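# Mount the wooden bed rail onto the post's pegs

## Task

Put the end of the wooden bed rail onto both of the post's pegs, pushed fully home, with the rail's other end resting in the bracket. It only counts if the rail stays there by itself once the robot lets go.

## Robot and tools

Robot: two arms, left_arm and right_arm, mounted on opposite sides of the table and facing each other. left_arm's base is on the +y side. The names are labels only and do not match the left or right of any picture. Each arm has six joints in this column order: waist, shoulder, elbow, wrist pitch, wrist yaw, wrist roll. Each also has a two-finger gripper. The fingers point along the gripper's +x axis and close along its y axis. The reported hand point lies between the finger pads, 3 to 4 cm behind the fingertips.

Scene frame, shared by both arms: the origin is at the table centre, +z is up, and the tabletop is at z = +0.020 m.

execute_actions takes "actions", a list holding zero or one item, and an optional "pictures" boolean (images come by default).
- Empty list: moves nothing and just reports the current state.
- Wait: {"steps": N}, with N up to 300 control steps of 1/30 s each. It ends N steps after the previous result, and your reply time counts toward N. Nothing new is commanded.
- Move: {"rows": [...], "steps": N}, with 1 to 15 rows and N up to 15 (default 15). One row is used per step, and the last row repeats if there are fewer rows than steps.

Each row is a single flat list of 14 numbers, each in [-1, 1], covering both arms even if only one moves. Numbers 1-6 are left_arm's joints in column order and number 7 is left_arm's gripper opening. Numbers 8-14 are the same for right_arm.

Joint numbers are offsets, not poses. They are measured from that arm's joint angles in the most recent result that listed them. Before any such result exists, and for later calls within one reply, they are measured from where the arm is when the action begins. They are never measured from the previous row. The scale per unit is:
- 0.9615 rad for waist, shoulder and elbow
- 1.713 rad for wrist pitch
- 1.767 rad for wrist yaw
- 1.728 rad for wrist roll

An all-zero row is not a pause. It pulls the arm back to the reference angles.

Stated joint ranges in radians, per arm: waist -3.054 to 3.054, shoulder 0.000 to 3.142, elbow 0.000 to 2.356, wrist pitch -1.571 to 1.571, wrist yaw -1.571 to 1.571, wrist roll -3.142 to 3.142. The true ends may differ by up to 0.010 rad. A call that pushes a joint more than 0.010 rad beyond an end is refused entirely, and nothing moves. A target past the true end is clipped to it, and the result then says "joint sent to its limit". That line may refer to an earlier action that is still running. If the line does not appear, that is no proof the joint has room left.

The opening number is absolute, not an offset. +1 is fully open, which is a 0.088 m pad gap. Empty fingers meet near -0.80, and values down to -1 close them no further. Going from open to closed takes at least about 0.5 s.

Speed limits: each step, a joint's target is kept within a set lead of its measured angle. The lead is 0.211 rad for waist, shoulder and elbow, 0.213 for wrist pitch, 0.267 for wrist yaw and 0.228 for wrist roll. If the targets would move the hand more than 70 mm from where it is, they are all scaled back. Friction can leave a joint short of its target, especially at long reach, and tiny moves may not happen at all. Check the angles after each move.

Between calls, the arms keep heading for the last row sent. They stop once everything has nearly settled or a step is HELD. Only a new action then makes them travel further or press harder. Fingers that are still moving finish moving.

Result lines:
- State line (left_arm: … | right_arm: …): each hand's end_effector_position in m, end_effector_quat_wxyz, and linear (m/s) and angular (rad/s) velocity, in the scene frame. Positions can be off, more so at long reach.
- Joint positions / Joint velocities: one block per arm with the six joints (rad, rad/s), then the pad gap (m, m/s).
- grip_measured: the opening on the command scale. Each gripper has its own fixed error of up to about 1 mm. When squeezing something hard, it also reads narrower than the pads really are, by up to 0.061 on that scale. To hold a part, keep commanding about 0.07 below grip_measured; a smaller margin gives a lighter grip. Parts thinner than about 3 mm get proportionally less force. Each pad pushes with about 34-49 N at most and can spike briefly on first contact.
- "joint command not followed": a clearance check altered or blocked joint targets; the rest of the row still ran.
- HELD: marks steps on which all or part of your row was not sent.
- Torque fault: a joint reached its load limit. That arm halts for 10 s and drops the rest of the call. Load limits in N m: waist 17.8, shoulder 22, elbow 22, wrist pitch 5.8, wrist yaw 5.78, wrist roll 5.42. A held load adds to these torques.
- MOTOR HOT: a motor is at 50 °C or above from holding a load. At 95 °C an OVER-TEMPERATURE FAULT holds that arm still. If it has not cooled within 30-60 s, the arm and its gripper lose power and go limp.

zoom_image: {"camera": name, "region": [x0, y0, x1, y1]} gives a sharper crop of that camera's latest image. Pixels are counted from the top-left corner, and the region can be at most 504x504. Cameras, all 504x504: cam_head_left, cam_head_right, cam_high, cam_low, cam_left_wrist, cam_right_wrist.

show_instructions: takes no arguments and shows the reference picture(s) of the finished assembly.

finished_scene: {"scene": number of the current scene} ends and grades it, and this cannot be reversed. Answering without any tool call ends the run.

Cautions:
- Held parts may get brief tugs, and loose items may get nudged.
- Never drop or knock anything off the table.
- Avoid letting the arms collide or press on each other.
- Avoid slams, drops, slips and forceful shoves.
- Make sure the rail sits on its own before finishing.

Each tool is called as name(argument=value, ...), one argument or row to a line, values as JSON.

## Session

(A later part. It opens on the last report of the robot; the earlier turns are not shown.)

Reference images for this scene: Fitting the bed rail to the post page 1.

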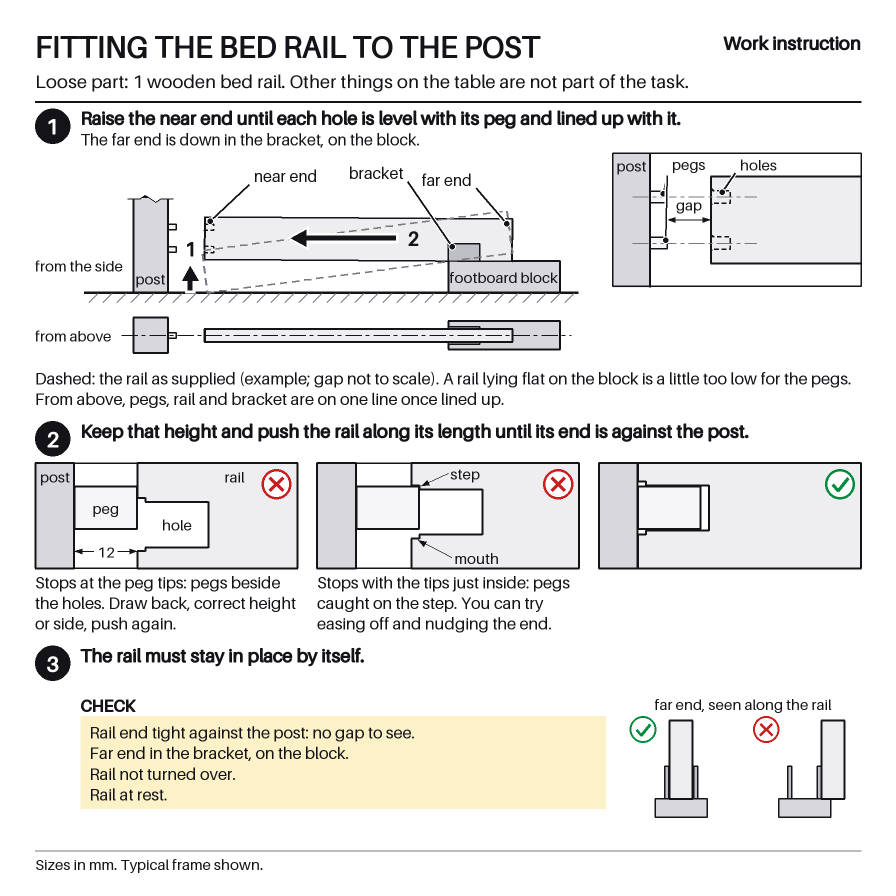

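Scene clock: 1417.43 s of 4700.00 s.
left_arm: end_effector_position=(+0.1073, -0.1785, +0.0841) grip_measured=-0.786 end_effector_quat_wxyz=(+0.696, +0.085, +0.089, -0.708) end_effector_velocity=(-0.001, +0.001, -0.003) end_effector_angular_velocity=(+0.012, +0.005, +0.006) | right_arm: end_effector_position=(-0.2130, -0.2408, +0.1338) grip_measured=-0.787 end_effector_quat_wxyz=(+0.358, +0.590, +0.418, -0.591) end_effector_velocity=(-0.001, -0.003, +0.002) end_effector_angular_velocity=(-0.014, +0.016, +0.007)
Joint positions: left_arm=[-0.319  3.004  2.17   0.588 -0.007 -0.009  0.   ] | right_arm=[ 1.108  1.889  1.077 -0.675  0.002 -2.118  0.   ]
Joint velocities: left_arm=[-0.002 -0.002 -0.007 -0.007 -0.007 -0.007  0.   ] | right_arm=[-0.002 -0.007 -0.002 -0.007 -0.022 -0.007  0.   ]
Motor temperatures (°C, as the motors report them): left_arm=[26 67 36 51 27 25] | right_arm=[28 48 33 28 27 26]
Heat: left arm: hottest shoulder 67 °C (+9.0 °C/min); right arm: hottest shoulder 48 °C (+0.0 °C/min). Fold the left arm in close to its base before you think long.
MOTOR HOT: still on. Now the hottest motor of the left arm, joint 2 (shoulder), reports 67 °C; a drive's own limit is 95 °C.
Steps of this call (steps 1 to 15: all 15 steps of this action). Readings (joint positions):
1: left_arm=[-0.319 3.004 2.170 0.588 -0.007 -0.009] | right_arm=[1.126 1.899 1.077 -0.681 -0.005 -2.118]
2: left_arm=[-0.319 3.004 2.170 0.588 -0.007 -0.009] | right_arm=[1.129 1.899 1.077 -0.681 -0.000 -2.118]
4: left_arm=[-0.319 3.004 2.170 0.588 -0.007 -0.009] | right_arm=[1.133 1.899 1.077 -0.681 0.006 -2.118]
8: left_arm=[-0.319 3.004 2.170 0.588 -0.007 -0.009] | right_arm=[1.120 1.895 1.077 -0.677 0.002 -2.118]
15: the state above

execute_actions(
  actions=[
    {"rows": [[0,0,0,0,0,0,-1,0.09,0,0,0,-0.006,0,-1]], "steps": 15},
  ],
  pictures=false,
)

execute_actions(
  actions=[
    {"rows": [[0,0,0,0,0,0,-1,0,0.05,-0.02,-0.019,0,0,-1]], "steps": 15},
  ],
  pictures=false,
)

execute_actions(
  actions=[
    {"steps": 15},
  ],
)

Scene clock: 1422.60 s of 4700.00 s.
left_arm: end_effector_position=(+0.1073, -0.1783, +0.0833) grip_measured=-0.786 end_effector_quat_wxyz=(+0.696, +0.086, +0.090, -0.708) end_effector_velocity=(-0.003, +0.001, -0.003) end_effector_angular_velocity=(+0.012, +0.009, -0.008) | right_arm: end_effector_position=(-0.2362, -0.2592, +0.1337) grip_measured=-0.787 end_effector_quat_wxyz=(+0.384, +0.569, +0.442, -0.578) end_effector_velocity=(+0.005, -0.001, -0.001) end_effector_angular_velocity=(-0.004, -0.014, -0.001)
Joint positions: left_arm=[-0.319  3.004  2.17   0.584 -0.007 -0.009  0.   ] | right_arm=[ 1.194  1.889  1.077 -0.676 -0.006 -2.118  0.   ]
Joint velocities: left_arm=[-0.002 -0.002 -0.007 -0.007  0.007 -0.007 -0.   ] | right_arm=[-0.007 -0.002 -0.007 -0.007  0.007 -0.007 -0.   ]
Motor temperatures (°C, as the motors report them): left_arm=[26 69 36 52 27 25] | right_arm=[28 48 33 28 27 26]
Heat: left arm: hottest shoulder 69 °C (+10.0 °C/min); right arm: hottest shoulder 48 °C (+0.0 °C/min). Fold the left arm in close to its base before you think long.
MOTOR HOT: still on. Now the hottest motor of the left arm, joint 2 (shoulder), reports 69 °C; a drive's own limit is 95 °C.
Steps of this call (steps 1 to 15: the robot went on to your last target; steps 16 to 90: nothing new was sent; then 1.67 s passed at rest; steps 91 to 105: all 15 steps of this action). Readings (joint positions):
91: left_arm=[-0.319 3.004 2.170 0.587 -0.007 -0.009] | right_arm=[1.116 1.889 1.077 -0.674 0.004 -2.118]
92: left_arm=[-0.319 3.004 2.170 0.586 -0.007 -0.009] | right_arm=[1.133 1.889 1.077 -0.676 0.005 -2.118]
94: left_arm=[-0.319 3.004 2.170 0.585 -0.007 -0.009] | right_arm=[1.169 1.889 1.077 -0.676 -0.001 -2.118]
98: left_arm=[-0.319 3.004 2.170 0.584 -0.007 -0.009] | right_arm=[1.194 1.889 1.077 -0.676 -0.006 -2.118]
105: the state above

Scene clock: 1423.10 s of 4700.00 s.
left_arm: end_effector_position=(+0.1073, -0.1782, +0.0828) grip_measured=-0.786 end_effector_quat_wxyz=(+0.695, +0.087, +0.091, -0.707) end_effector_velocity=(-0.003, +0.001, -0.001) end_effector_angular_velocity=(-0.002, +0.009, -0.008) | right_arm: end_effector_position=(-0.2271, -0.2700, +0.1204) grip_measured=-0.787 end_effector_quat_wxyz=(+0.411, +0.572, +0.416, -0.576) end_effector_velocity=(+0.001, -0.002, +0.000) end_effector_angular_velocity=(-0.010, +0.001, -0.010)
Joint positions: left_arm=[-0.319  3.004  2.17   0.581 -0.007 -0.009  0.   ] | right_arm=[ 1.194  1.924  1.067 -0.706 -0.006 -2.118  0.   ]
Joint velocities: left_arm=[-0.002  0.002 -0.002  0.007  0.007 -0.007 -0.   ] | right_arm=[-0.002 -0.002 -0.002 -0.007 -0.007  0.007 -0.   ]
Motor temperatures (°C, as the motors report them): left_arm=[26 69 36 52 27 25] | right_arm=[28 48 33 28 27 26]
Heat: left arm: hottest shoulder 69 °C (+10.1 °C/min); right arm: hottest shoulder 48 °C (+0.0 °C/min). Fold the left arm in close to its base before you think long.
MOTOR HOT: still on. Now the hottest motor of the left arm, joint 2 (shoulder), reports 69 °C; a drive's own limit is 95 °C.
Steps of this call (steps 1 to 15: all 15 steps of this action). Readings (joint positions):
1: left_arm=[-0.319 3.004 2.170 0.583 -0.007 -0.009] | right_arm=[1.194 1.893 1.077 -0.680 -0.006 -2.118]
2: left_arm=[-0.319 3.004 2.170 0.582 -0.007 -0.009] | right_arm=[1.194 1.898 1.077 -0.686 -0.006 -2.118]
4: left_arm=[-0.319 3.004 2.170 0.582 -0.007 -0.009] | right_arm=[1.194 1.911 1.073 -0.699 -0.006 -2.118]
8: left_arm=[-0.319 3.004 2.170 0.581 -0.007 -0.009] | right_arm=[1.194 1.924 1.067 -0.705 -0.006 -2.118]
15: the state above

Scene clock: 1423.60 s of 4700.00 s.
left_arm: end_effector_position=(+0.1073, -0.1782, +0.0828) grip_measured=-0.786 end_effector_quat_wxyz=(+0.695, +0.087, +0.091, -0.707) end_effector_velocity=(-0.001, -0.000, +0.001) end_effector_angular_velocity=(+0.003, +0.019, +0.010) | right_arm: end_effector_position=(-0.2271, -0.2700, +0.1204) grip_measured=-0.787 end_effector_quat_wxyz=(+0.411, +0.572, +0.416, -0.576) end_effector_velocity=(-0.001, +0.004, +0.000) end_effector_angular_velocity=(+0.022, +0.009, +0.019)
Joint positions: left_arm=[-0.319  3.004  2.17   0.581 -0.007 -0.009  0.   ] | right_arm=[ 1.194  1.924  1.067 -0.706 -0.006 -2.118  0.   ]
Joint velocities: left_arm=[-0.002 -0.002  0.002 -0.007 -0.007 -0.022 -0.   ] | right_arm=[-0.002 -0.002 -0.002  0.022  0.007 -0.022 -0.   ]
Motor temperatures (°C, as the motors report them): left_arm=[26 69 36 52 27 25] | right_arm=[28 48 32 28 27 26]
Heat: left arm: hottest shoulder 69 °C (+10.0 °C/min); right arm: hottest shoulder 48 °C (+0.0 °C/min). Fold the left arm in close to its base before you think long.
MOTOR HOT: still on. Now the hottest motor of the left arm, joint 2 (shoulder), reports 69 °C; a drive's own limit is 95 °C.
Steps of this call (steps 1 to 15: the robot went on to your last target). Readings (joint positions):
1: left_arm=[-0.319 3.004 2.170 0.581 -0.007 -0.009] | right_arm=[1.194 1.924 1.067 -0.706 -0.006 -2.118]
2: left_arm=[-0.319 3.004 2.170 0.581 -0.007 -0.009] | right_arm=[1.194 1.924 1.067 -0.706 -0.006 -2.118]
4: left_arm=[-0.319 3.004 2.170 0.581 -0.007 -0.009] | right_arm=[1.194 1.924 1.067 -0.706 -0.006 -2.118]
8: left_arm=[-0.319 3.004 2.170 0.581 -0.007 -0.009] | right_arm=[1.194 1.924 1.067 -0.706 -0.006 -2.118]
15: the state above
All arms were judged still, so your last target was given up. Only a new action makes them travel on or press farther. Fingers that are still opening or closing keep moving.

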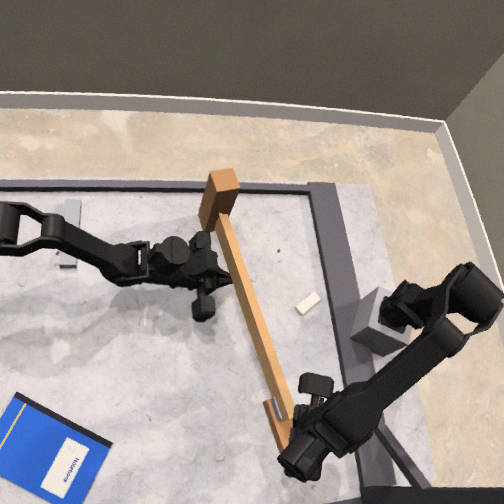

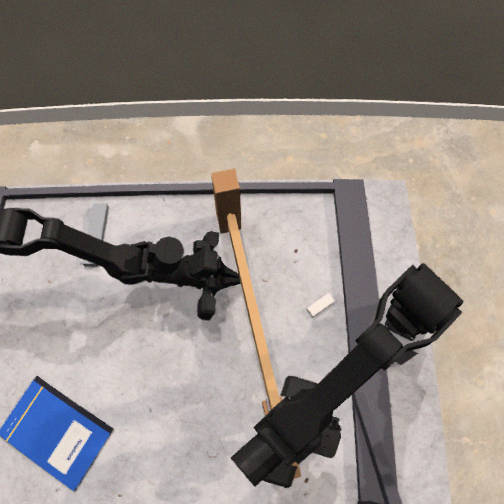

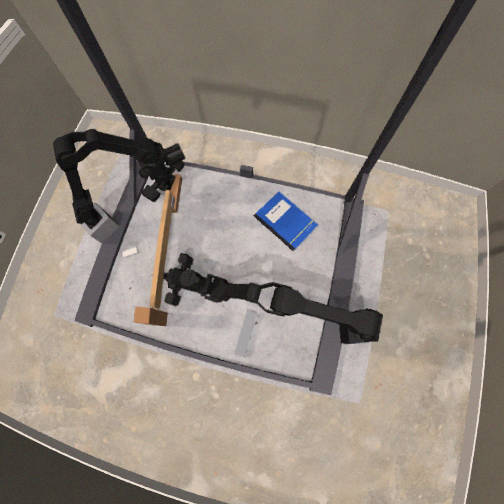

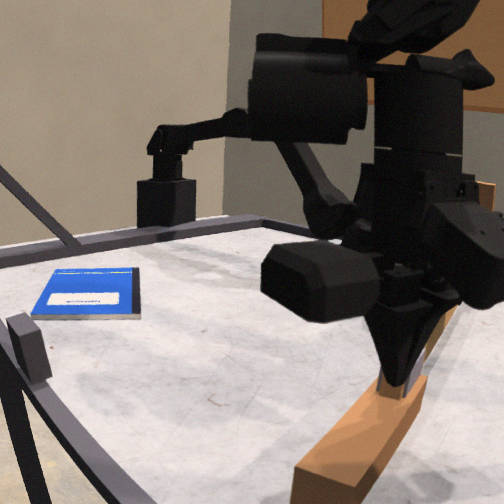

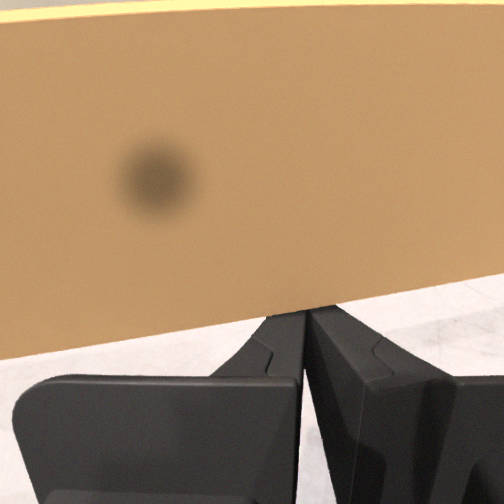

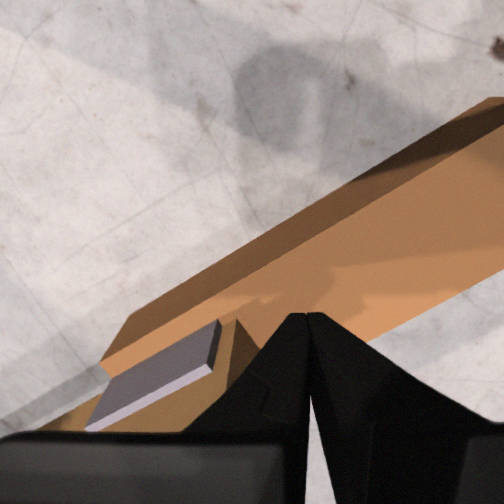

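execute_actions(
  actions=[
    {"rows": [[0,0,0,0.001,0,0,-1,-0.05,0,0,0,0.012,0,-1]], "steps": 15},
  ],
  pictures=false,
)

execute_actions(
  actions=[
    {"rows": [[0,0,0,0.001,0,0,-1,0.012,0,0,0,0.008,0,-1],[0,0,0,0.001,0,0,-1,0.012,0,0,0,0.008,0,-1],[0,0,0,0.001,0,0,-1,0.012,0,0,0,0.008,0,-1],[0,0,0,0.001,0,0,-1,0.012,0,0,0,0.008,0,-1],[0,0,0,0.001,0,0,-1,0.012,0,0,0,0.008,0,-1],[0,0,0,0.001,0,0,-1,-0.03,0,0,0,0.008,0,-1]], "steps": 15},
  ],
  pictures=false,
)

execute_actions(
  actions=[
    {"rows": [[0,0,0,0.001,0,0,-1,0.012,0,0,0,0.008,0,-1],[0,0,0,0.001,0,0,-1,0.012,0,0,0,0.008,0,-1],[0,0,0,0.001,0,0,-1,0.012,0,0,0,0.008,0,-1],[0,0,0,0.001,0,0,-1,0.012,0,0,0,0.008,0,-1],[0,0,0,0.001,0,0,-1,0.012,0,0,0,0.008,0,-1],[0,0,0,0.001,0,0,-1,-0.03,0,0,0,0.008,0,-1]], "steps": 15},
  ],
  pictures=false,
)

execute_actions(
  actions=[
    {"rows": [[0,0,0,0.001,0,0,-1,0.012,0,0,0,0.008,0,-1],[0,0,0,0.001,0,0,-1,0.012,0,0,0,0.008,0,-1],[0,0,0,0.001,0,0,-1,0.012,0,0,0,0.008,0,-1],[0,0,0,0.001,0,0,-1,0.012,0,0,0,0.008,0,-1],[0,0,0,0.001,0,0,-1,0.012,0,0,0,0.008,0,-1],[0,0,0,0.001,0,0,-1,-0.03,0,0,0,0.008,0,-1]], "steps": 15},
  ],
  pictures=false,
)

Scene clock: 1433.73 s of 4700.00 s.
left_arm: end_effector_position=(+0.1073, -0.1781, +0.0825) grip_measured=-0.786 end_effector_quat_wxyz=(+0.695, +0.088, +0.091, -0.707) end_effector_velocity=(-0.001, +0.001, -0.001) end_effector_angular_velocity=(+0.007, +0.005, +0.006) | right_arm: end_effector_position=(-0.2247, -0.2650, +0.1209) grip_measured=-0.787 end_effector_quat_wxyz=(+0.402, +0.573, +0.413, -0.583) end_effector_velocity=(-0.001, +0.000, -0.001) end_effector_angular_velocity=(-0.003, +0.007, -0.010)
Joint positions: left_arm=[-0.319  3.004  2.17   0.58  -0.007 -0.009  0.   ] | right_arm=[ 1.174  1.924  1.069 -0.699 -0.013 -2.118  0.   ]
Joint velocities: left_arm=[-0.002 -0.002 -0.002 -0.007 -0.007 -0.007  0.   ] | right_arm=[-0.002  0.002 -0.002  0.007 -0.007  0.007 -0.   ]
Motor temperatures (°C, as the motors report them): left_arm=[26 73 36 52 27 25] | right_arm=[27 47 32 28 26 26]
Heat: left arm: hottest shoulder 73 °C (+13.2 °C/min); right arm: hottest shoulder 47 °C (-1.0 °C/min). Fold the left arm in close to its base before you think long.
MOTOR HOT: still on. Now the hottest motor of the left arm, joint 2 (shoulder), reports 73 °C; a drive's own limit is 95 °C.
Steps of this call (steps 1 to 90: nothing new was sent; then 6.63 s passed at rest; steps 91 to 105: all 15 steps of this action). Readings (joint positions):
91: left_arm=[-0.319 3.004 2.170 0.581 -0.007 -0.009] | right_arm=[1.189 1.924 1.067 -0.706 -0.005 -2.118]
92: left_arm=[-0.319 3.004 2.170 0.580 -0.007 -0.009] | right_arm=[1.182 1.924 1.067 -0.704 -0.011 -2.118]
94: left_arm=[-0.319 3.004 2.170 0.580 -0.007 -0.009] | right_arm=[1.175 1.924 1.068 -0.699 -0.013 -2.118]
98: left_arm=[-0.319 3.004 2.170 0.580 -0.007 -0.009] | right_arm=[1.174 1.924 1.069 -0.699 -0.013 -2.118]
105: the state above

Scene clock: 1434.23 s of 4700.00 s.
left_arm: end_effector_position=(+0.1073, -0.1781, +0.0824) grip_measured=-0.786 end_effector_quat_wxyz=(+0.695, +0.088, +0.091, -0.707) end_effector_velocity=(-0.001, -0.001, +0.004) end_effector_angular_velocity=(-0.012, +0.020, +0.010) | right_arm: end_effector_position=(-0.2250, -0.2645, +0.1210) grip_measured=-0.787 end_effector_quat_wxyz=(+0.400, +0.571, +0.413, -0.586) end_effector_velocity=(-0.001, +0.000, +0.000) end_effector_angular_velocity=(-0.007, +0.022, +0.015)
Joint positions: left_arm=[-0.319  3.004  2.17   0.579 -0.007 -0.009  0.   ] | right_arm=[ 1.171  1.924  1.069 -0.697 -0.019 -2.118  0.   ]
Joint velocities: left_arm=[-0.002 -0.002  0.002  0.007 -0.007 -0.022 -0.   ] | right_arm=[-0.007 -0.002 -0.002  0.007 -0.022 -0.022 -0.   ]
Motor temperatures (°C, as the motors report them): left_arm=[26 73 36 52 27 25] | right_arm=[27 47 32 28 26 26]
Heat: left arm: hottest shoulder 73 °C (+13.1 °C/min); right arm: hottest shoulder 47 °C (-1.0 °C/min). Fold the left arm in close to its base before you think long.
MOTOR HOT: still on. Now the hottest motor of the left arm, joint 2 (shoulder), reports 73 °C; a drive's own limit is 95 °C.
Steps of this call (steps 1 to 15: all 15 steps of this action). Readings (joint positions):
1: left_arm=[-0.319 3.004 2.170 0.580 -0.007 -0.009] | right_arm=[1.177 1.924 1.069 -0.699 -0.012 -2.118]
2: left_arm=[-0.319 3.004 2.170 0.580 -0.007 -0.009] | right_arm=[1.180 1.924 1.069 -0.699 -0.007 -2.118]
4: left_arm=[-0.319 3.004 2.170 0.580 -0.007 -0.009] | right_arm=[1.184 1.924 1.069 -0.699 -0.003 -2.118]
8: left_arm=[-0.319 3.004 2.170 0.579 -0.007 -0.009] | right_arm=[1.173 1.924 1.069 -0.697 -0.015 -2.118]
15: the state above

Scene clock: 1434.73 s of 4700.00 s.
left_arm: end_effector_position=(+0.1073, -0.1780, +0.0823) grip_measured=-0.786 end_effector_quat_wxyz=(+0.695, +0.088, +0.092, -0.707) end_effector_velocity=(-0.001, +0.000, -0.002) end_effector_angular_velocity=(+0.017, +0.005, +0.006) | right_arm: end_effector_position=(-0.2252, -0.2637, +0.1210) grip_measured=-0.787 end_effector_quat_wxyz=(+0.398, +0.570, +0.413, -0.588) end_effector_velocity=(+0.001, +0.000, +0.001) end_effector_angular_velocity=(-0.006, +0.004, +0.000)
Joint positions: left_arm=[-0.319  3.004  2.17   0.579 -0.007 -0.009  0.   ] | right_arm=[ 1.168  1.924  1.069 -0.693 -0.025 -2.118  0.   ]
Joint velocities: left_arm=[-0.002 -0.002  0.002 -0.022 -0.007 -0.007 -0.   ] | right_arm=[-0.007 -0.002  0.002 -0.007 -0.007 -0.007 -0.   ]
Motor temperatures (°C, as the motors report them): left_arm=[26 73 36 52 27 25] | right_arm=[27 47 32 28 26 26]
Heat: left arm: hottest shoulder 73 °C (+13.2 °C/min); right arm: hottest shoulder 47 °C (-1.0 °C/min). Fold the left arm in close to its base before you think long.
MOTOR HOT: still on. Now the hottest motor of the left arm, joint 2 (shoulder), reports 73 °C; a drive's own limit is 95 °C.
Steps of this call (steps 1 to 15: all 15 steps of this action). Readings (joint positions):
1: left_arm=[-0.319 3.004 2.170 0.579 -0.007 -0.009] | right_arm=[1.173 1.924 1.069 -0.697 -0.019 -2.118]
2: left_arm=[-0.319 3.004 2.170 0.579 -0.007 -0.009] | right_arm=[1.176 1.924 1.069 -0.697 -0.014 -2.118]
4: left_arm=[-0.319 3.004 2.170 0.579 -0.007 -0.009] | right_arm=[1.180 1.924 1.069 -0.697 -0.011 -2.118]
8: left_arm=[-0.319 3.004 2.170 0.579 -0.007 -0.009] | right_arm=[1.170 1.924 1.069 -0.693 -0.022 -2.118]
15: the state above

Scene clock: 1435.23 s of 4700.00 s.
left_arm: end_effector_position=(+0.1073, -0.1780, +0.0822) grip_measured=-0.786 end_effector_quat_wxyz=(+0.695, +0.088, +0.092, -0.707) end_effector_velocity=(-0.001, +0.001, -0.001) end_effector_angular_velocity=(+0.007, -0.009, +0.003) | right_arm: end_effector_position=(-0.2257, -0.2633, +0.1211) grip_measured=-0.787 end_effector_quat_wxyz=(+0.397, +0.568, +0.413, -0.592) end_effector_velocity=(-0.001, +0.001, +0.000) end_effector_angular_velocity=(+0.001, +0.010, -0.010)
Joint positions: left_arm=[-0.319  3.004  2.17   0.578 -0.007 -0.009  0.   ] | right_arm=[ 1.165  1.924  1.069 -0.691 -0.032 -2.118  0.   ]
Joint velocities: left_arm=[-0.002 -0.002 -0.002 -0.007 -0.007  0.007 -0.   ] | right_arm=[-0.002 -0.002 -0.002  0.007 -0.007  0.007 -0.   ]
Motor temperatures (°C, as the motors report them): left_arm=[26 73 36 52 27 25] | right_arm=[27 47 32 28 26 26]
Heat: left arm: hottest shoulder 73 °C (+13.1 °C/min); right arm: hottest shoulder 47 °C (-1.0 °C/min). Fold the left arm in close to its base before you think long.
MOTOR HOT: still on. Now the hottest motor of the left arm, joint 2 (shoulder), reports 73 °C; a drive's own limit is 95 °C.
Steps of this call (steps 1 to 15: all 15 steps of this action). Readings (joint positions):
1: left_arm=[-0.319 3.004 2.170 0.578 -0.007 -0.009] | right_arm=[1.170 1.924 1.069 -0.693 -0.024 -2.118]
2: left_arm=[-0.319 3.004 2.170 0.578 -0.007 -0.009] | right_arm=[1.173 1.924 1.069 -0.693 -0.020 -2.118]
4: left_arm=[-0.319 3.004 2.170 0.578 -0.007 -0.009] | right_arm=[1.176 1.924 1.069 -0.693 -0.017 -2.118]
8: left_arm=[-0.319 3.004 2.170 0.578 -0.007 -0.009] | right_arm=[1.166 1.924 1.069 -0.691 -0.028 -2.118]
15: the state above

execute_actions(
  actions=[
    {"rows": [[0,0,0,-0.001,0,0,-1,0.012,0,0,0,0.02,0,-1],[0,0,0,-0.001,0,0,-1,0.012,0,0,0,0.02,0,-1],[0,0,0,-0.001,0,0,-1,0.012,0,0,0,0.02,0,-1],[0,0,0,-0.001,0,0,-1,0.012,0,0,0,0.02,0,-1],[0,0,0,-0.001,0,0,-1,0.012,0,0,0,0.02,0,-1],[0,0,0,-0.001,0,0,-1,-0.025,0,0,0,0.02,0,-1]], "steps": 15},
  ],
  pictures=false,
)

execute_actions(
  actions=[
    {"rows": [[0,0,0,-0.001,0,0,-1,0.012,0,0,0,0.012,0,-1],[0,0,0,-0.001,0,0,-1,0.012,0,0,0,0.012,0,-1],[0,0,0,-0.001,0,0,-1,0.012,0,0,0,0.012,0,-1],[0,0,0,-0.001,0,0,-1,0.012,0,0,0,0.012,0,-1],[0,0,0,-0.001,0,0,-1,0.012,0,0,0,0.012,0,-1],[0,0,0,-0.001,0,0,-1,-0.025,0,0,0,0.012,0,-1]], "steps": 15},
  ],
  pictures=false,
)

execute_actions(
  actions=[
    {"rows": [[0,0,0,-0.001,0,0,-1,0.012,0,0,0,0.012,0,-1],[0,0,0,-0.001,0,0,-1,0.012,0,0,0,0.012,0,-1],[0,0,0,-0.001,0,0,-1,0.012,0,0,0,0.012,0,-1],[0,0,0,-0.001,0,0,-1,0.012,0,0,0,0.012,0,-1],[0,0,0,-0.001,0,0,-1,0.012,0,0,0,0.012,0,-1],[0,0,0,-0.001,0,0,-1,-0.025,0,0,0,0.012,0,-1]], "steps": 15},
  ],
  pictures=false,
)

execute_actions(
  actions=[
    {"rows": [[0,0,0,-0.001,0,0,-1,0.012,0,0,0,0.012,0,-1],[0,0,0,-0.001,0,0,-1,0.012,0,0,0,0.012,0,-1],[0,0,0,-0.001,0,0,-1,0.012,0,0,0,0.012,0,-1],[0,0,0,-0.001,0,0,-1,0.012,0,0,0,0.012,0,-1],[0,0,0,-0.001,0,0,-1,0.012,0,0,0,0.012,0,-1],[0,0,0,-0.001,0,0,-1,-0.025,0,0,0,0.012,0,-1]], "steps": 15},
  ],
  pictures=false,
)

execute_actions(
  actions=[
    {"rows": [[0,0,0,-0.001,0,0,-1,0.012,0,0,0,0.012,0,-1],[0,0,0,-0.001,0,0,-1,0.012,0,0,0,0.012,0,-1],[0,0,0,-0.001,0,0,-1,0.012,0,0,0,0.012,0,-1],[0,0,0,-0.001,0,0,-1,0.012,0,0,0,0.012,0,-1],[0,0,0,-0.001,0,0,-1,0.012,0,0,0,0.012,0,-1],[0,0,0,-0.001,0,0,-1,-0.025,0,0,0,0.012,0,-1]], "steps": 15},
  ],
)

Scene clock: 1451.10 s of 4700.00 s.
left_arm: end_effector_position=(+0.1073, -0.1779, +0.0816) grip_measured=-0.786 end_effector_quat_wxyz=(+0.695, +0.089, +0.093, -0.707) end_effector_velocity=(+0.005, +0.000, -0.001) end_effector_angular_velocity=(+0.007, +0.001, +0.026) | right_arm: end_effector_position=(-0.2253, -0.2627, +0.1210) grip_measured=-0.787 end_effector_quat_wxyz=(+0.397, +0.571, +0.415, -0.586) end_effector_velocity=(-0.001, +0.000, -0.001) end_effector_angular_velocity=(-0.002, +0.007, +0.005)
Joint positions: left_arm=[-0.319  3.004  2.17   0.576 -0.007 -0.009  0.   ] | right_arm=[ 1.168  1.924  1.069 -0.689 -0.02  -2.118  0.   ]
Joint velocities: left_arm=[ 0.002 -0.002 -0.002 -0.007 -0.022 -0.007 -0.   ] | right_arm=[-0.002  0.002 -0.002  0.007 -0.007 -0.007  0.   ]
Motor temperatures (°C, as the motors report them): left_arm=[26 77 37 52 27 25] | right_arm=[28 48 33 28 27 26]
Heat: left arm: hottest shoulder 77 °C (+17.2 °C/min); right arm: hottest shoulder 48 °C (+0.0 °C/min). Fold the left arm in close to its base before you think long.
MOTOR HOT: still on. Now the hottest motor of the left arm, joint 2 (shoulder), reports 77 °C; a drive's own limit is 95 °C.
Steps of this call (steps 1 to 15: the robot went on to your last target; steps 16 to 90: nothing new was sent; then 12.37 s passed at rest; steps 91 to 105: all 15 steps of this action). Readings (joint positions):
91: left_arm=[-0.319 3.004 2.170 0.578 -0.007 -0.009] | right_arm=[1.167 1.924 1.069 -0.691 -0.029 -2.118]
92: left_arm=[-0.319 3.004 2.170 0.577 -0.007 -0.009] | right_arm=[1.171 1.924 1.069 -0.690 -0.021 -2.118]
94: left_arm=[-0.319 3.004 2.170 0.577 -0.007 -0.009] | right_arm=[1.177 1.924 1.069 -0.690 -0.011 -2.118]
98: left_arm=[-0.319 3.004 2.170 0.576 -0.007 -0.009] | right_arm=[1.170 1.924 1.069 -0.689 -0.017 -2.118]
105: the state above

Scene clock: 1451.60 s of 4700.00 s.
left_arm: end_effector_position=(+0.1073, -0.1778, +0.0812) grip_measured=-0.786 end_effector_quat_wxyz=(+0.695, +0.090, +0.093, -0.707) end_effector_velocity=(-0.006, -0.001, +0.006) end_effector_angular_velocity=(-0.012, +0.009, -0.013) | right_arm: end_effector_position=(-0.2254, -0.2626, +0.1210) grip_measured=-0.787 end_effector_quat_wxyz=(+0.397, +0.572, +0.415, -0.586) end_effector_velocity=(+0.005, -0.003, +0.000) end_effector_angular_velocity=(-0.012, -0.020, +0.005)
Joint positions: left_arm=[-0.319  3.004  2.17   0.574 -0.007 -0.009  0.   ] | right_arm=[ 1.169  1.924  1.069 -0.689 -0.018 -2.118  0.   ]
Joint velocities: left_arm=[-0.007 -0.007 -0.002  0.007  0.007 -0.007 -0.   ] | right_arm=[-0.002 -0.002 -0.002 -0.022  0.007 -0.007 -0.   ]
Motor temperatures (°C, as the motors report them): left_arm=[26 78 37 52 27 25] | right_arm=[28 48 33 28 27 26]
Heat: left arm: hottest shoulder 78 °C (+18.0 °C/min); right arm: hottest shoulder 48 °C (+0.0 °C/min). Fold the left arm in close to its base before you think long.
MOTOR HOT: still on. Now the hottest motor of the left arm, joint 2 (shoulder), reports 78 °C; a drive's own limit is 95 °C.
Steps of this call (steps 1 to 15: all 15 steps of this action). Readings (joint positions):
1: left_arm=[-0.319 3.004 2.170 0.575 -0.007 -0.009] | right_arm=[1.171 1.924 1.069 -0.689 -0.018 -2.118]
2: left_arm=[-0.319 3.004 2.170 0.575 -0.007 -0.009] | right_arm=[1.174 1.924 1.069 -0.689 -0.012 -2.118]
4: left_arm=[-0.319 3.004 2.170 0.575 -0.007 -0.009] | right_arm=[1.178 1.924 1.069 -0.689 -0.006 -2.118]
8: left_arm=[-0.319 3.004 2.170 0.574 -0.007 -0.009] | right_arm=[1.171 1.924 1.069 -0.689 -0.015 -2.118]
15: the state above

Scene clock: 1452.10 s of 4700.00 s.
left_arm: end_effector_position=(+0.1073, -0.1777, +0.0810) grip_measured=-0.786 end_effector_quat_wxyz=(+0.695, +0.090, +0.094, -0.707) end_effector_velocity=(+0.002, +0.000, -0.002) end_effector_angular_velocity=(+0.017, +0.015, +0.024) | right_arm: end_effector_position=(-0.2255, -0.2624, +0.1210) grip_measured=-0.787 end_effector_quat_wxyz=(+0.397, +0.572, +0.416, -0.585) end_effector_velocity=(-0.000, -0.001, +0.001) end_effector_angular_velocity=(-0.015, +0.016, +0.001)
Joint positions: left_arm=[-0.319  3.004  2.17   0.573 -0.007 -0.009  0.   ] | right_arm=[ 1.17   1.924  1.069 -0.688 -0.016 -2.118  0.   ]
Joint velocities: left_arm=[-0.002 -0.002  0.002 -0.022 -0.022 -0.022 -0.   ] | right_arm=[-0.007 -0.002  0.002 -0.007 -0.022 -0.007  0.   ]
Motor temperatures (°C, as the motors report them): left_arm=[26 78 37 52 27 25] | right_arm=[28 48 33 28 27 26]
Heat: left arm: hottest shoulder 78 °C (+18.2 °C/min); right arm: hottest shoulder 48 °C (+0.0 °C/min). Fold the left arm in close to its base before you think long.
MOTOR HOT: still on. Now the hottest motor of the left arm, joint 2 (shoulder), reports 78 °C; a drive's own limit is 95 °C.
Steps of this call (steps 1 to 15: all 15 steps of this action). Readings (joint positions):
1: left_arm=[-0.319 3.004 2.170 0.574 -0.007 -0.009] | right_arm=[1.171 1.924 1.069 -0.689 -0.017 -2.118]
2: left_arm=[-0.319 3.004 2.170 0.573 -0.007 -0.009] | right_arm=[1.175 1.924 1.069 -0.689 -0.011 -2.118]
4: left_arm=[-0.319 3.004 2.170 0.573 -0.007 -0.009] | right_arm=[1.178 1.924 1.069 -0.689 -0.005 -2.118]
8: left_arm=[-0.319 3.004 2.170 0.573 -0.007 -0.009] | right_arm=[1.171 1.924 1.069 -0.688 -0.014 -2.118]
15: the state above

Scene clock: 1452.60 s of 4700.00 s.
left_arm: end_effector_position=(+0.1073, -0.1776, +0.0808) grip_measured=-0.786 end_effector_quat_wxyz=(+0.695, +0.091, +0.094, -0.707) end_effector_velocity=(+0.002, +0.001, -0.003) end_effector_angular_velocity=(+0.012, +0.001, +0.021) | right_arm: end_effector_position=(-0.2255, -0.2622, +0.1210) grip_measured=-0.787 end_effector_quat_wxyz=(+0.397, +0.573, +0.416, -0.584) end_effector_velocity=(+0.002, +0.003, +0.000) end_effector_angular_velocity=(+0.011, -0.001, +0.014)
Joint positions: left_arm=[-0.319  3.004  2.17   0.572 -0.007 -0.009  0.   ] | right_arm=[ 1.17   1.924  1.069 -0.687 -0.014 -2.118  0.   ]
Joint velocities: left_arm=[-0.002 -0.002 -0.007 -0.007 -0.022 -0.007 -0.   ] | right_arm=[-0.007 -0.002 -0.002  0.007  0.007 -0.022 -0.   ]
Motor temperatures (°C, as the motors report them): left_arm=[26 78 37 52 27 25] | right_arm=[28 48 33 28 27 26]
Heat: left arm: hottest shoulder 78 °C (+18.0 °C/min); right arm: hottest shoulder 48 °C (+0.0 °C/min). Fold the left arm in close to its base before you think long.
MOTOR HOT: still on. Now the hottest motor of the left arm, joint 2 (shoulder), reports 78 °C; a drive's own limit is 95 °C.
Steps of this call (steps 1 to 15: all 15 steps of this action). Readings (joint positions):
1: left_arm=[-0.319 3.004 2.170 0.572 -0.007 -0.009] | right_arm=[1.172 1.924 1.069 -0.688 -0.015 -2.118]
2: left_arm=[-0.319 3.004 2.170 0.572 -0.007 -0.009] | right_arm=[1.175 1.924 1.069 -0.688 -0.009 -2.118]
4: left_arm=[-0.319 3.004 2.170 0.572 -0.007 -0.009] | right_arm=[1.179 1.924 1.069 -0.688 -0.003 -2.118]
8: left_arm=[-0.319 3.004 2.170 0.572 -0.007 -0.009] | right_arm=[1.172 1.924 1.069 -0.687 -0.012 -2.118]
15: the state above

Scene clock: 1453.10 s of 4700.00 s.
left_arm: end_effector_position=(+0.1073, -0.1776, +0.0806) grip_measured=-0.786 end_effector_quat_wxyz=(+0.695, +0.091, +0.094, -0.707) end_effector_velocity=(-0.001, +0.001, -0.001) end_effector_angular_velocity=(+0.007, +0.005, +0.007) | right_arm: end_effector_position=(-0.2255, -0.2621, +0.1210) grip_measured=-0.787 end_effector_quat_wxyz=(+0.397, +0.573, +0.417, -0.584) end_effector_velocity=(+0.002, -0.001, +0.000) end_effector_angular_velocity=(-0.011, +0.001, -0.014)
Joint positions: left_arm=[-0.319  3.004  2.17   0.571 -0.007 -0.009  0.   ] | right_arm=[ 1.171  1.924  1.069 -0.687 -0.013 -2.118  0.   ]
Joint velocities: left_arm=[-0.002 -0.002 -0.002 -0.007 -0.007 -0.007 -0.   ] | right_arm=[-0.007 -0.002 -0.002 -0.007 -0.007  0.007 -0.   ]
Motor temperatures (°C, as the motors report them): left_arm=[26 78 37 52 27 25] | right_arm=[28 48 33 28 27 26]
Heat: left arm: hottest shoulder 78 °C (+18.2 °C/min); right arm: hottest shoulder 48 °C (+0.0 °C/min). Fold the left arm in close to its base before you think long.
MOTOR HOT: still on. Now the hottest motor of the left arm, joint 2 (shoulder), reports 78 °C; a drive's own limit is 95 °C.
Steps of this call (steps 1 to 15: all 15 steps of this action). Readings (joint positions):
1: left_arm=[-0.319 3.004 2.170 0.572 -0.007 -0.009] | right_arm=[1.173 1.924 1.069 -0.687 -0.013 -2.118]
2: left_arm=[-0.319 3.004 2.170 0.571 -0.007 -0.009] | right_arm=[1.176 1.924 1.069 -0.687 -0.007 -2.118]
4: left_arm=[-0.319 3.004 2.170 0.571 -0.007 -0.009] | right_arm=[1.180 1.924 1.069 -0.687 -0.001 -2.118]
8: left_arm=[-0.319 3.004 2.170 0.571 -0.007 -0.009] | right_arm=[1.173 1.924 1.069 -0.687 -0.010 -2.118]
15: the state above

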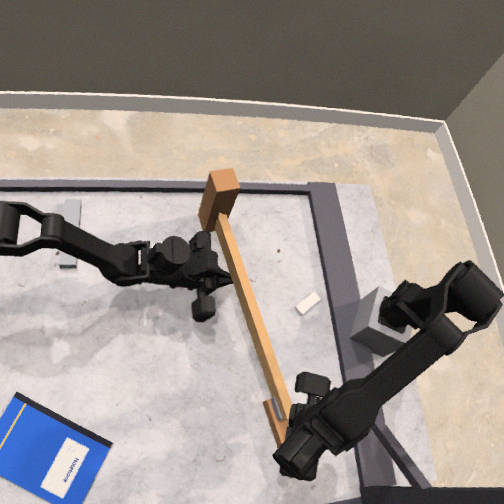

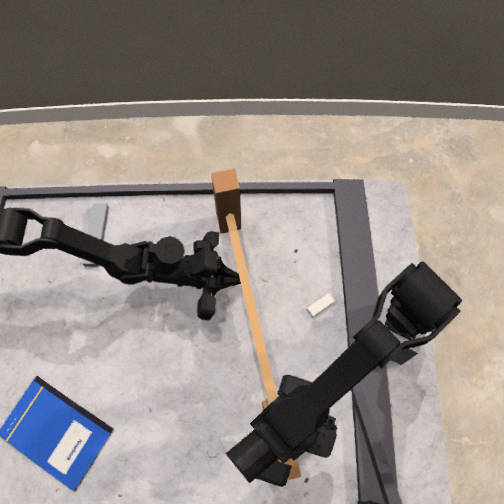

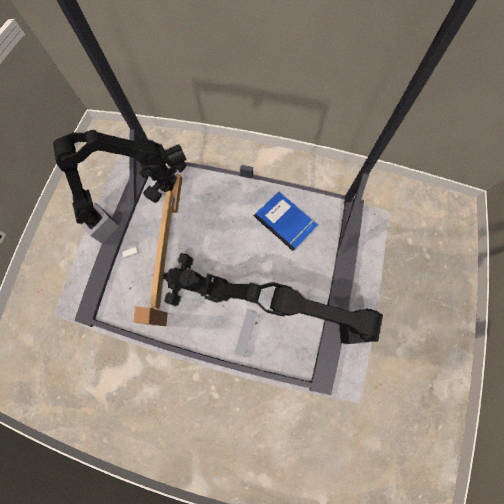

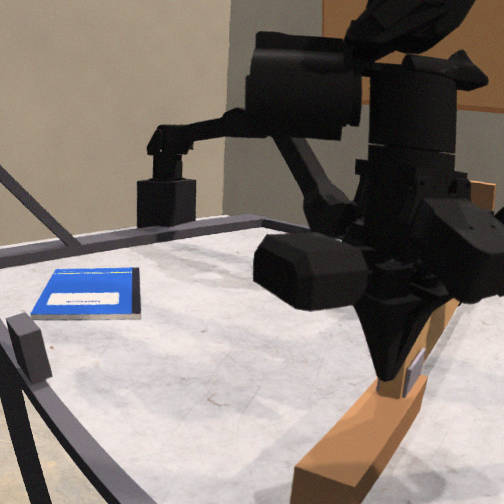

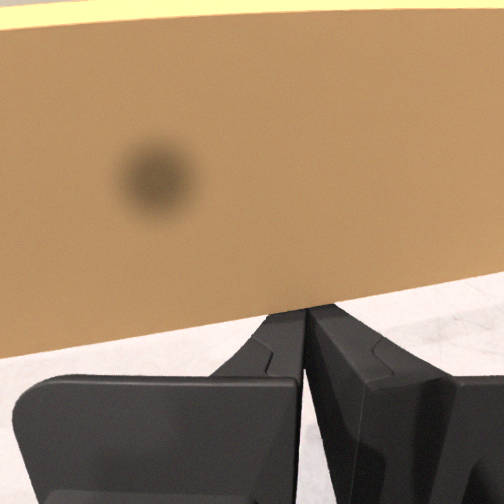

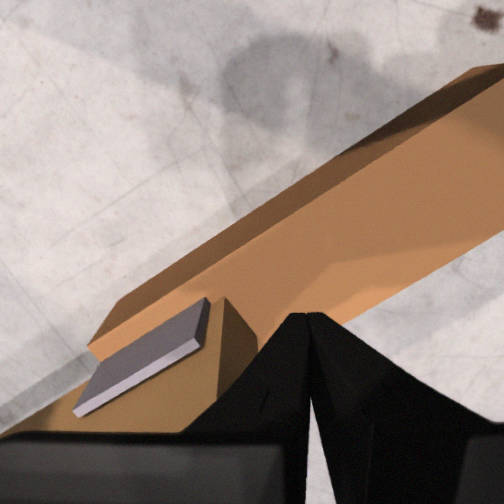

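execute_actions(
  actions=[
    {"rows": [[0,0,0,-0.04,0,0,-1,-0.02,0,0,0,0.008,0,-1]], "steps": 15},
  ],
  pictures=false,
)

execute_actions(
  actions=[
    {"rows": [[0,-0.08,-0.4,0.17,0,0,-1,-0.01,0,0,0,0.004,0,-1]], "steps": 15},
  ],
  pictures=false,
)

execute_actions(
  actions=[
    {"steps": 15},
  ],
  pictures=false,
)

execute_actions(
  actions=[
    {"rows": [[0.13,-1,-0.9,0.2,0,0,1,0,0,0,0,0,0,-1]], "steps": 15},
  ],
  pictures=false,
)

execute_actions(
  actions=[
    {"steps": 90},
  ],
)

Scene clock: 1459.07 s of 4700.00 s.
left_arm: end_effector_position=(+0.1074, -0.1734, +0.0668) grip_measured=-0.786 end_effector_quat_wxyz=(+0.692, +0.114, +0.117, -0.703) end_effector_velocity=(-0.004, +0.002, -0.004) end_effector_angular_velocity=(+0.022, +0.004, +0.002) | right_arm: end_effector_position=(-0.2256, -0.2622, +0.1210) grip_measured=-0.787 end_effector_quat_wxyz=(+0.397, +0.573, +0.417, -0.584) end_effector_velocity=(+0.001, -0.001, +0.002) end_effector_angular_velocity=(-0.006, +0.004, +0.005)
Joint positions: left_arm=[-0.319  3.004  2.17   0.505 -0.007 -0.009  0.   ] | right_arm=[ 1.171  1.924  1.069 -0.687 -0.014 -2.118  0.   ]
Joint velocities: left_arm=[-0.007 -0.002 -0.002 -0.022 -0.007 -0.007 -0.   ] | right_arm=[-0.002 -0.007 -0.002 -0.007 -0.007 -0.007 -0.   ]
Motor temperatures (°C, as the motors report them): left_arm=[26 79 37 52 27 25] | right_arm=[28 48 33 28 27 26]
Heat: left arm: hottest shoulder 79 °C (+18.2 °C/min); right arm: hottest shoulder 48 °C (+0.0 °C/min). Fold the left arm in close to its base before you think long.
MOTOR HOT: still on. Now the hottest motor of the left arm, joint 2 (shoulder), reports 79 °C; a drive's own limit is 95 °C.
Steps of this call (steps 1 to 15: the robot went on to your last target; steps 16 to 90: nothing new was sent; then 2.47 s passed at rest; steps 91 to 105: all 15 steps of this action). Readings (joint positions):
91: left_arm=[-0.319 3.004 2.170 0.555 -0.007 -0.009] | right_arm=[1.171 1.924 1.069 -0.687 -0.013 -2.118]
92: left_arm=[-0.319 3.004 2.170 0.540 -0.007 -0.009] | right_arm=[1.171 1.924 1.069 -0.687 -0.014 -2.118]
94: left_arm=[-0.319 3.004 2.170 0.522 -0.007 -0.009] | right_arm=[1.171 1.924 1.069 -0.687 -0.014 -2.118]
98: left_arm=[-0.319 3.004 2.170 0.507 -0.007 -0.009] | right_arm=[1.171 1.924 1.069 -0.687 -0.014 -2.118]
105: the state above

Scene clock: 1459.57 s of 4700.00 s.
left_arm: end_effector_position=(+0.1085, -0.1304, +0.0560) grip_measured=-0.786 end_effector_quat_wxyz=(+0.694, +0.095, +0.099, -0.706) end_effector_velocity=(-0.000, +0.003, +0.002) end_effector_angular_velocity=(-0.007, +0.005, +0.007) | right_arm: end_effector_position=(-0.2258, -0.2623, +0.1210) grip_measured=-0.787 end_effector_quat_wxyz=(+0.397, +0.572, +0.417, -0.584) end_effector_velocity=(+0.001, -0.002, +0.000) end_effector_angular_velocity=(-0.011, +0.001, -0.010)
Joint positions: left_arm=[-0.319  2.905  1.82   0.81  -0.007 -0.009  0.   ] | right_arm=[ 1.171  1.924  1.069 -0.687 -0.015 -2.118  0.   ]
Joint velocities: left_arm=[-0.002 -0.012 -0.027  0.022 -0.007 -0.007 -0.   ] | right_arm=[-0.002 -0.002 -0.002 -0.007 -0.007  0.007 -0.   ]
Motor temperatures (°C, as the motors report them): left_arm=[26 79 37 52 27 25] | right_arm=[28 48 33 28 27 26]
Heat: left arm: hottest shoulder 79 °C (+18.1 °C/min); right arm: hottest shoulder 48 °C (+0.0 °C/min). Fold the left arm in close to its base before you think long.
MOTOR HOT: still on. Now the hottest motor of the left arm, joint 2 (shoulder), reports 79 °C; a drive's own limit is 95 °C.
Steps of this call (steps 1 to 15: all 15 steps of this action). Readings (joint positions):
1: left_arm=[-0.319 2.992 2.121 0.566 -0.007 -0.009] | right_arm=[1.171 1.924 1.069 -0.687 -0.014 -2.118]
2: left_arm=[-0.319 2.975 2.061 0.633 -0.007 -0.009] | right_arm=[1.171 1.924 1.069 -0.687 -0.015 -2.118]
4: left_arm=[-0.319 2.946 1.947 0.722 -0.007 -0.009] | right_arm=[1.171 1.924 1.069 -0.687 -0.015 -2.118]
8: left_arm=[-0.319 2.914 1.845 0.792 -0.007 -0.009] | right_arm=[1.171 1.924 1.069 -0.687 -0.015 -2.118]
15: the state above

Scene clock: 1460.07 s of 4700.00 s.
left_arm: end_effector_position=(+0.1085, -0.1300, +0.0557) grip_measured=-0.786 end_effector_quat_wxyz=(+0.694, +0.096, +0.099, -0.706) end_effector_velocity=(-0.000, +0.002, -0.003) end_effector_angular_velocity=(+0.012, +0.005, +0.007) | right_arm: end_effector_position=(-0.2258, -0.2623, +0.1210) grip_measured=-0.787 end_effector_quat_wxyz=(+0.397, +0.572, +0.417, -0.584) end_effector_velocity=(+0.002, -0.003, -0.001) end_effector_angular_velocity=(-0.014, -0.002, +0.005)
Joint positions: left_arm=[-0.319  2.904  1.818  0.811 -0.007 -0.009  0.   ] | right_arm=[ 1.171  1.924  1.069 -0.687 -0.015 -2.118  0.   ]
Joint velocities: left_arm=[-0.002 -0.002 -0.007 -0.007 -0.007 -0.007 -0.   ] | right_arm=[-0.002 -0.002 -0.007 -0.007 -0.007 -0.007  0.   ]
Motor temperatures (°C, as the motors report them): left_arm=[26 79 37 51 27 25] | right_arm=[28 48 33 28 27 26]
Heat: left arm: hottest shoulder 79 °C (+18.2 °C/min); right arm: hottest shoulder 48 °C (+0.0 °C/min). Fold the left arm in close to its base before you think long.
MOTOR HOT: still on. Now the hottest motor of the left arm, joint 2 (shoulder), reports 79 °C; a drive's own limit is 95 °C.
Steps of this call (steps 1 to 15: the robot went on to your last target). Readings (joint positions):
1: left_arm=[-0.319 2.905 1.819 0.810 -0.007 -0.009] | right_arm=[1.171 1.924 1.069 -0.687 -0.015 -2.118]
2: left_arm=[-0.319 2.904 1.819 0.810 -0.007 -0.009] | right_arm=[1.171 1.924 1.069 -0.687 -0.015 -2.118]
4: left_arm=[-0.319 2.904 1.818 0.811 -0.007 -0.009] | right_arm=[1.171 1.924 1.069 -0.687 -0.015 -2.118]
8: left_arm=[-0.319 2.904 1.818 0.811 -0.007 -0.009] | right_arm=[1.171 1.924 1.069 -0.687 -0.015 -2.118]
15: the state above
All arms were judged still, so your last target was given up. Only a new action makes them travel on or press farther. Fingers that are still opening or closing keep moving.

Scene clock: 1460.57 s of 4700.00 s.
left_arm: end_effector_position=(+0.1834, -0.0240, +0.2383) grip_measured=+0.921 end_effector_quat_wxyz=(+0.746, +0.008, +0.015, -0.666) end_effector_velocity=(-0.076, +0.282, +0.410) end_effector_angular_velocity=(-0.342, -0.044, -0.078) | right_arm: end_effector_position=(-0.2260, -0.2625, +0.1210) grip_measured=-0.787 end_effector_quat_wxyz=(+0.397, +0.572, +0.417, -0.584) end_effector_velocity=(+0.002, -0.003, -0.001) end_effector_angular_velocity=(-0.013, -0.002, +0.020)
Joint positions: left_arm=[-0.188  2.24   1.06   1.146 -0.007 -0.009  0.084] | right_arm=[ 1.172  1.924  1.069 -0.687 -0.016 -2.118  0.   ]
Joint velocities: left_arm=[-0.085 -1.736 -1.399  0.007 -0.007  0.007  0.086] | right_arm=[-0.002 -0.002 -0.007 -0.007 -0.007 -0.022 -0.   ]
Motor temperatures (°C, as the motors report them): left_arm=[26 79 36 51 27 25] | right_arm=[28 48 33 28 27 26]
Heat: left arm: hottest shoulder 79 °C (+18.1 °C/min); right arm: hottest shoulder 48 °C (+0.0 °C/min). Fold the left arm in close to its base before you think long.
MOTOR HOT: still on. Now the hottest motor of the left arm, joint 2 (shoulder), reports 79 °C; a drive's own limit is 95 °C.
Steps of this call (steps 1 to 15: all 15 steps of this action). Readings (joint positions):
1: left_arm=[-0.316 2.881 1.792 0.836 -0.004 -0.009] | right_arm=[1.171 1.924 1.069 -0.687 -0.016 -2.118]
2: left_arm=[-0.308 2.859 1.750 0.868 -0.004 -0.009] | right_arm=[1.172 1.924 1.069 -0.687 -0.016 -2.118]
4: left_arm=[-0.279 2.815 1.668 0.944 -0.004 -0.009] | right_arm=[1.172 1.924 1.069 -0.687 -0.016 -2.118]
8: left_arm=[-0.212 2.661 1.471 1.082 -0.005 -0.009] | right_arm=[1.172 1.924 1.069 -0.687 -0.016 -2.118]
15: the state above

Scene clock: 1463.57 s of 4700.00 s.
left_arm: end_effector_position=(+0.1766, +0.0094, +0.3557) grip_measured=+1.000 end_effector_quat_wxyz=(+0.741, -0.062, -0.061, -0.666) end_effector_velocity=(-0.000, -0.000, -0.004) end_effector_angular_velocity=(+0.013, -0.005, +0.006) | right_arm: end_effector_position=(-0.2260, -0.2625, +0.1210) grip_measured=-0.787 end_effector_quat_wxyz=(+0.397, +0.572, +0.417, -0.584) end_effector_velocity=(+0.000, -0.001, +0.001) end_effector_angular_velocity=(-0.006, +0.004, +0.020)
Joint positions: left_arm=[-0.194  1.941  0.962  1.153 -0.007 -0.009  0.088] | right_arm=[ 1.172  1.924  1.069 -0.687 -0.016 -2.118  0.   ]
Joint velocities: left_arm=[-0.002  0.002 -0.002 -0.007 -0.007  0.007  0.   ] | right_arm=[-0.002 -0.002  0.002 -0.007 -0.007 -0.022  0.   ]
Motor temperatures (°C, as the motors report them): left_arm=[26 78 36 51 27 25] | right_arm=[28 48 33 28 27 26]
Heat: left arm: hottest shoulder 78 °C (+17.2 °C/min); right arm: hottest shoulder 48 °C (+0.0 °C/min). Fold the left arm in close to its base before you think long.
MOTOR HOT: still on. Now the hottest motor of the left arm, joint 2 (shoulder), reports 78 °C; a drive's own limit is 95 °C.
Steps of this call (steps 1 to 30: the robot went on to your last target; steps 31 to 90: nothing new was sent). Readings (joint positions):
1: left_arm=[-0.191 2.186 1.025 1.146 -0.007 -0.009] | right_arm=[1.172 1.924 1.069 -0.687 -0.016 -2.118]
2: left_arm=[-0.193 2.138 1.004 1.146 -0.007 -0.009] | right_arm=[1.172 1.924 1.069 -0.687 -0.016 -2.118]
4: left_arm=[-0.194 2.052 0.985 1.150 -0.007 -0.009] | right_arm=[1.172 1.924 1.069 -0.687 -0.016 -2.118]
8: left_arm=[-0.194 1.950 0.979 1.161 -0.007 -0.009] | right_arm=[1.172 1.924 1.069 -0.687 -0.016 -2.118]
90: the state above
All arms were judged still, so your last target was given up. Only a new action makes them travel on or press farther. Fingers that are still opening or closing keep moving.

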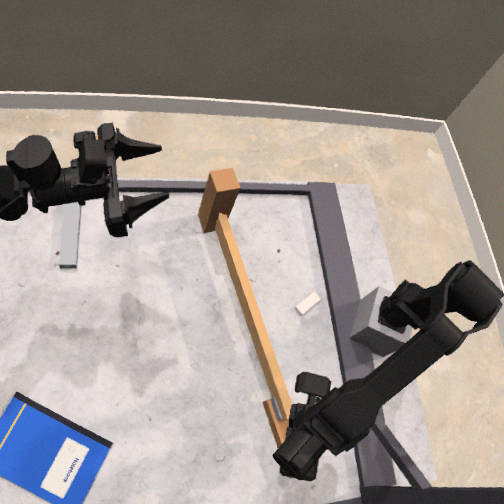

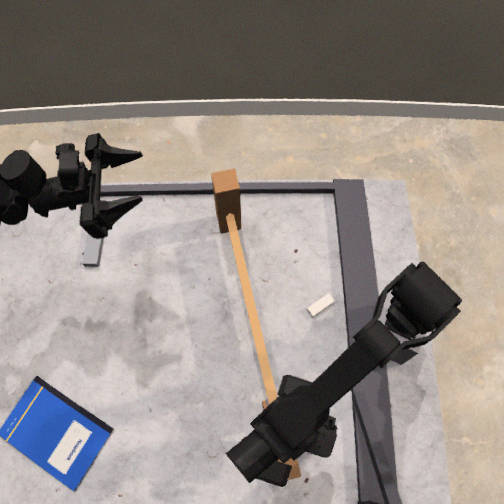

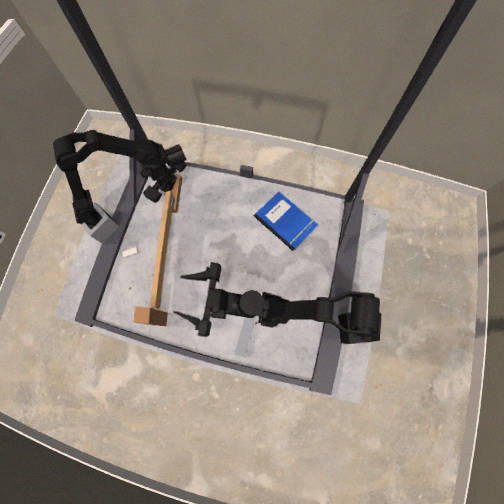

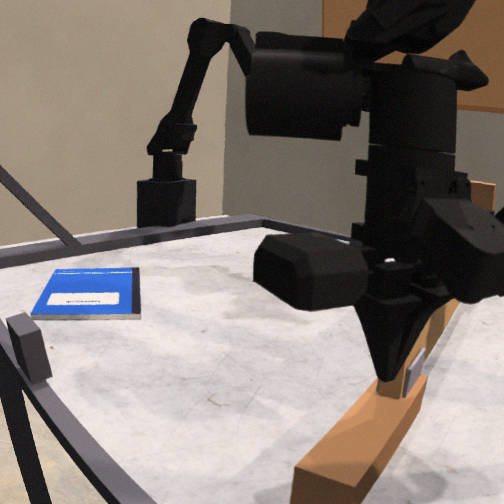

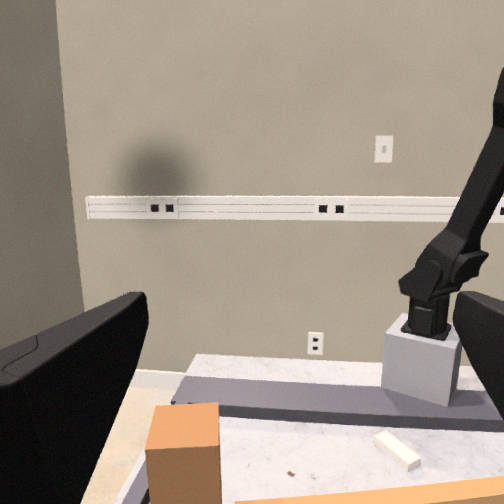

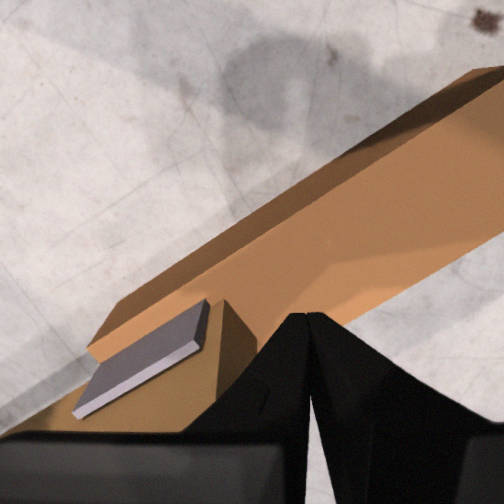

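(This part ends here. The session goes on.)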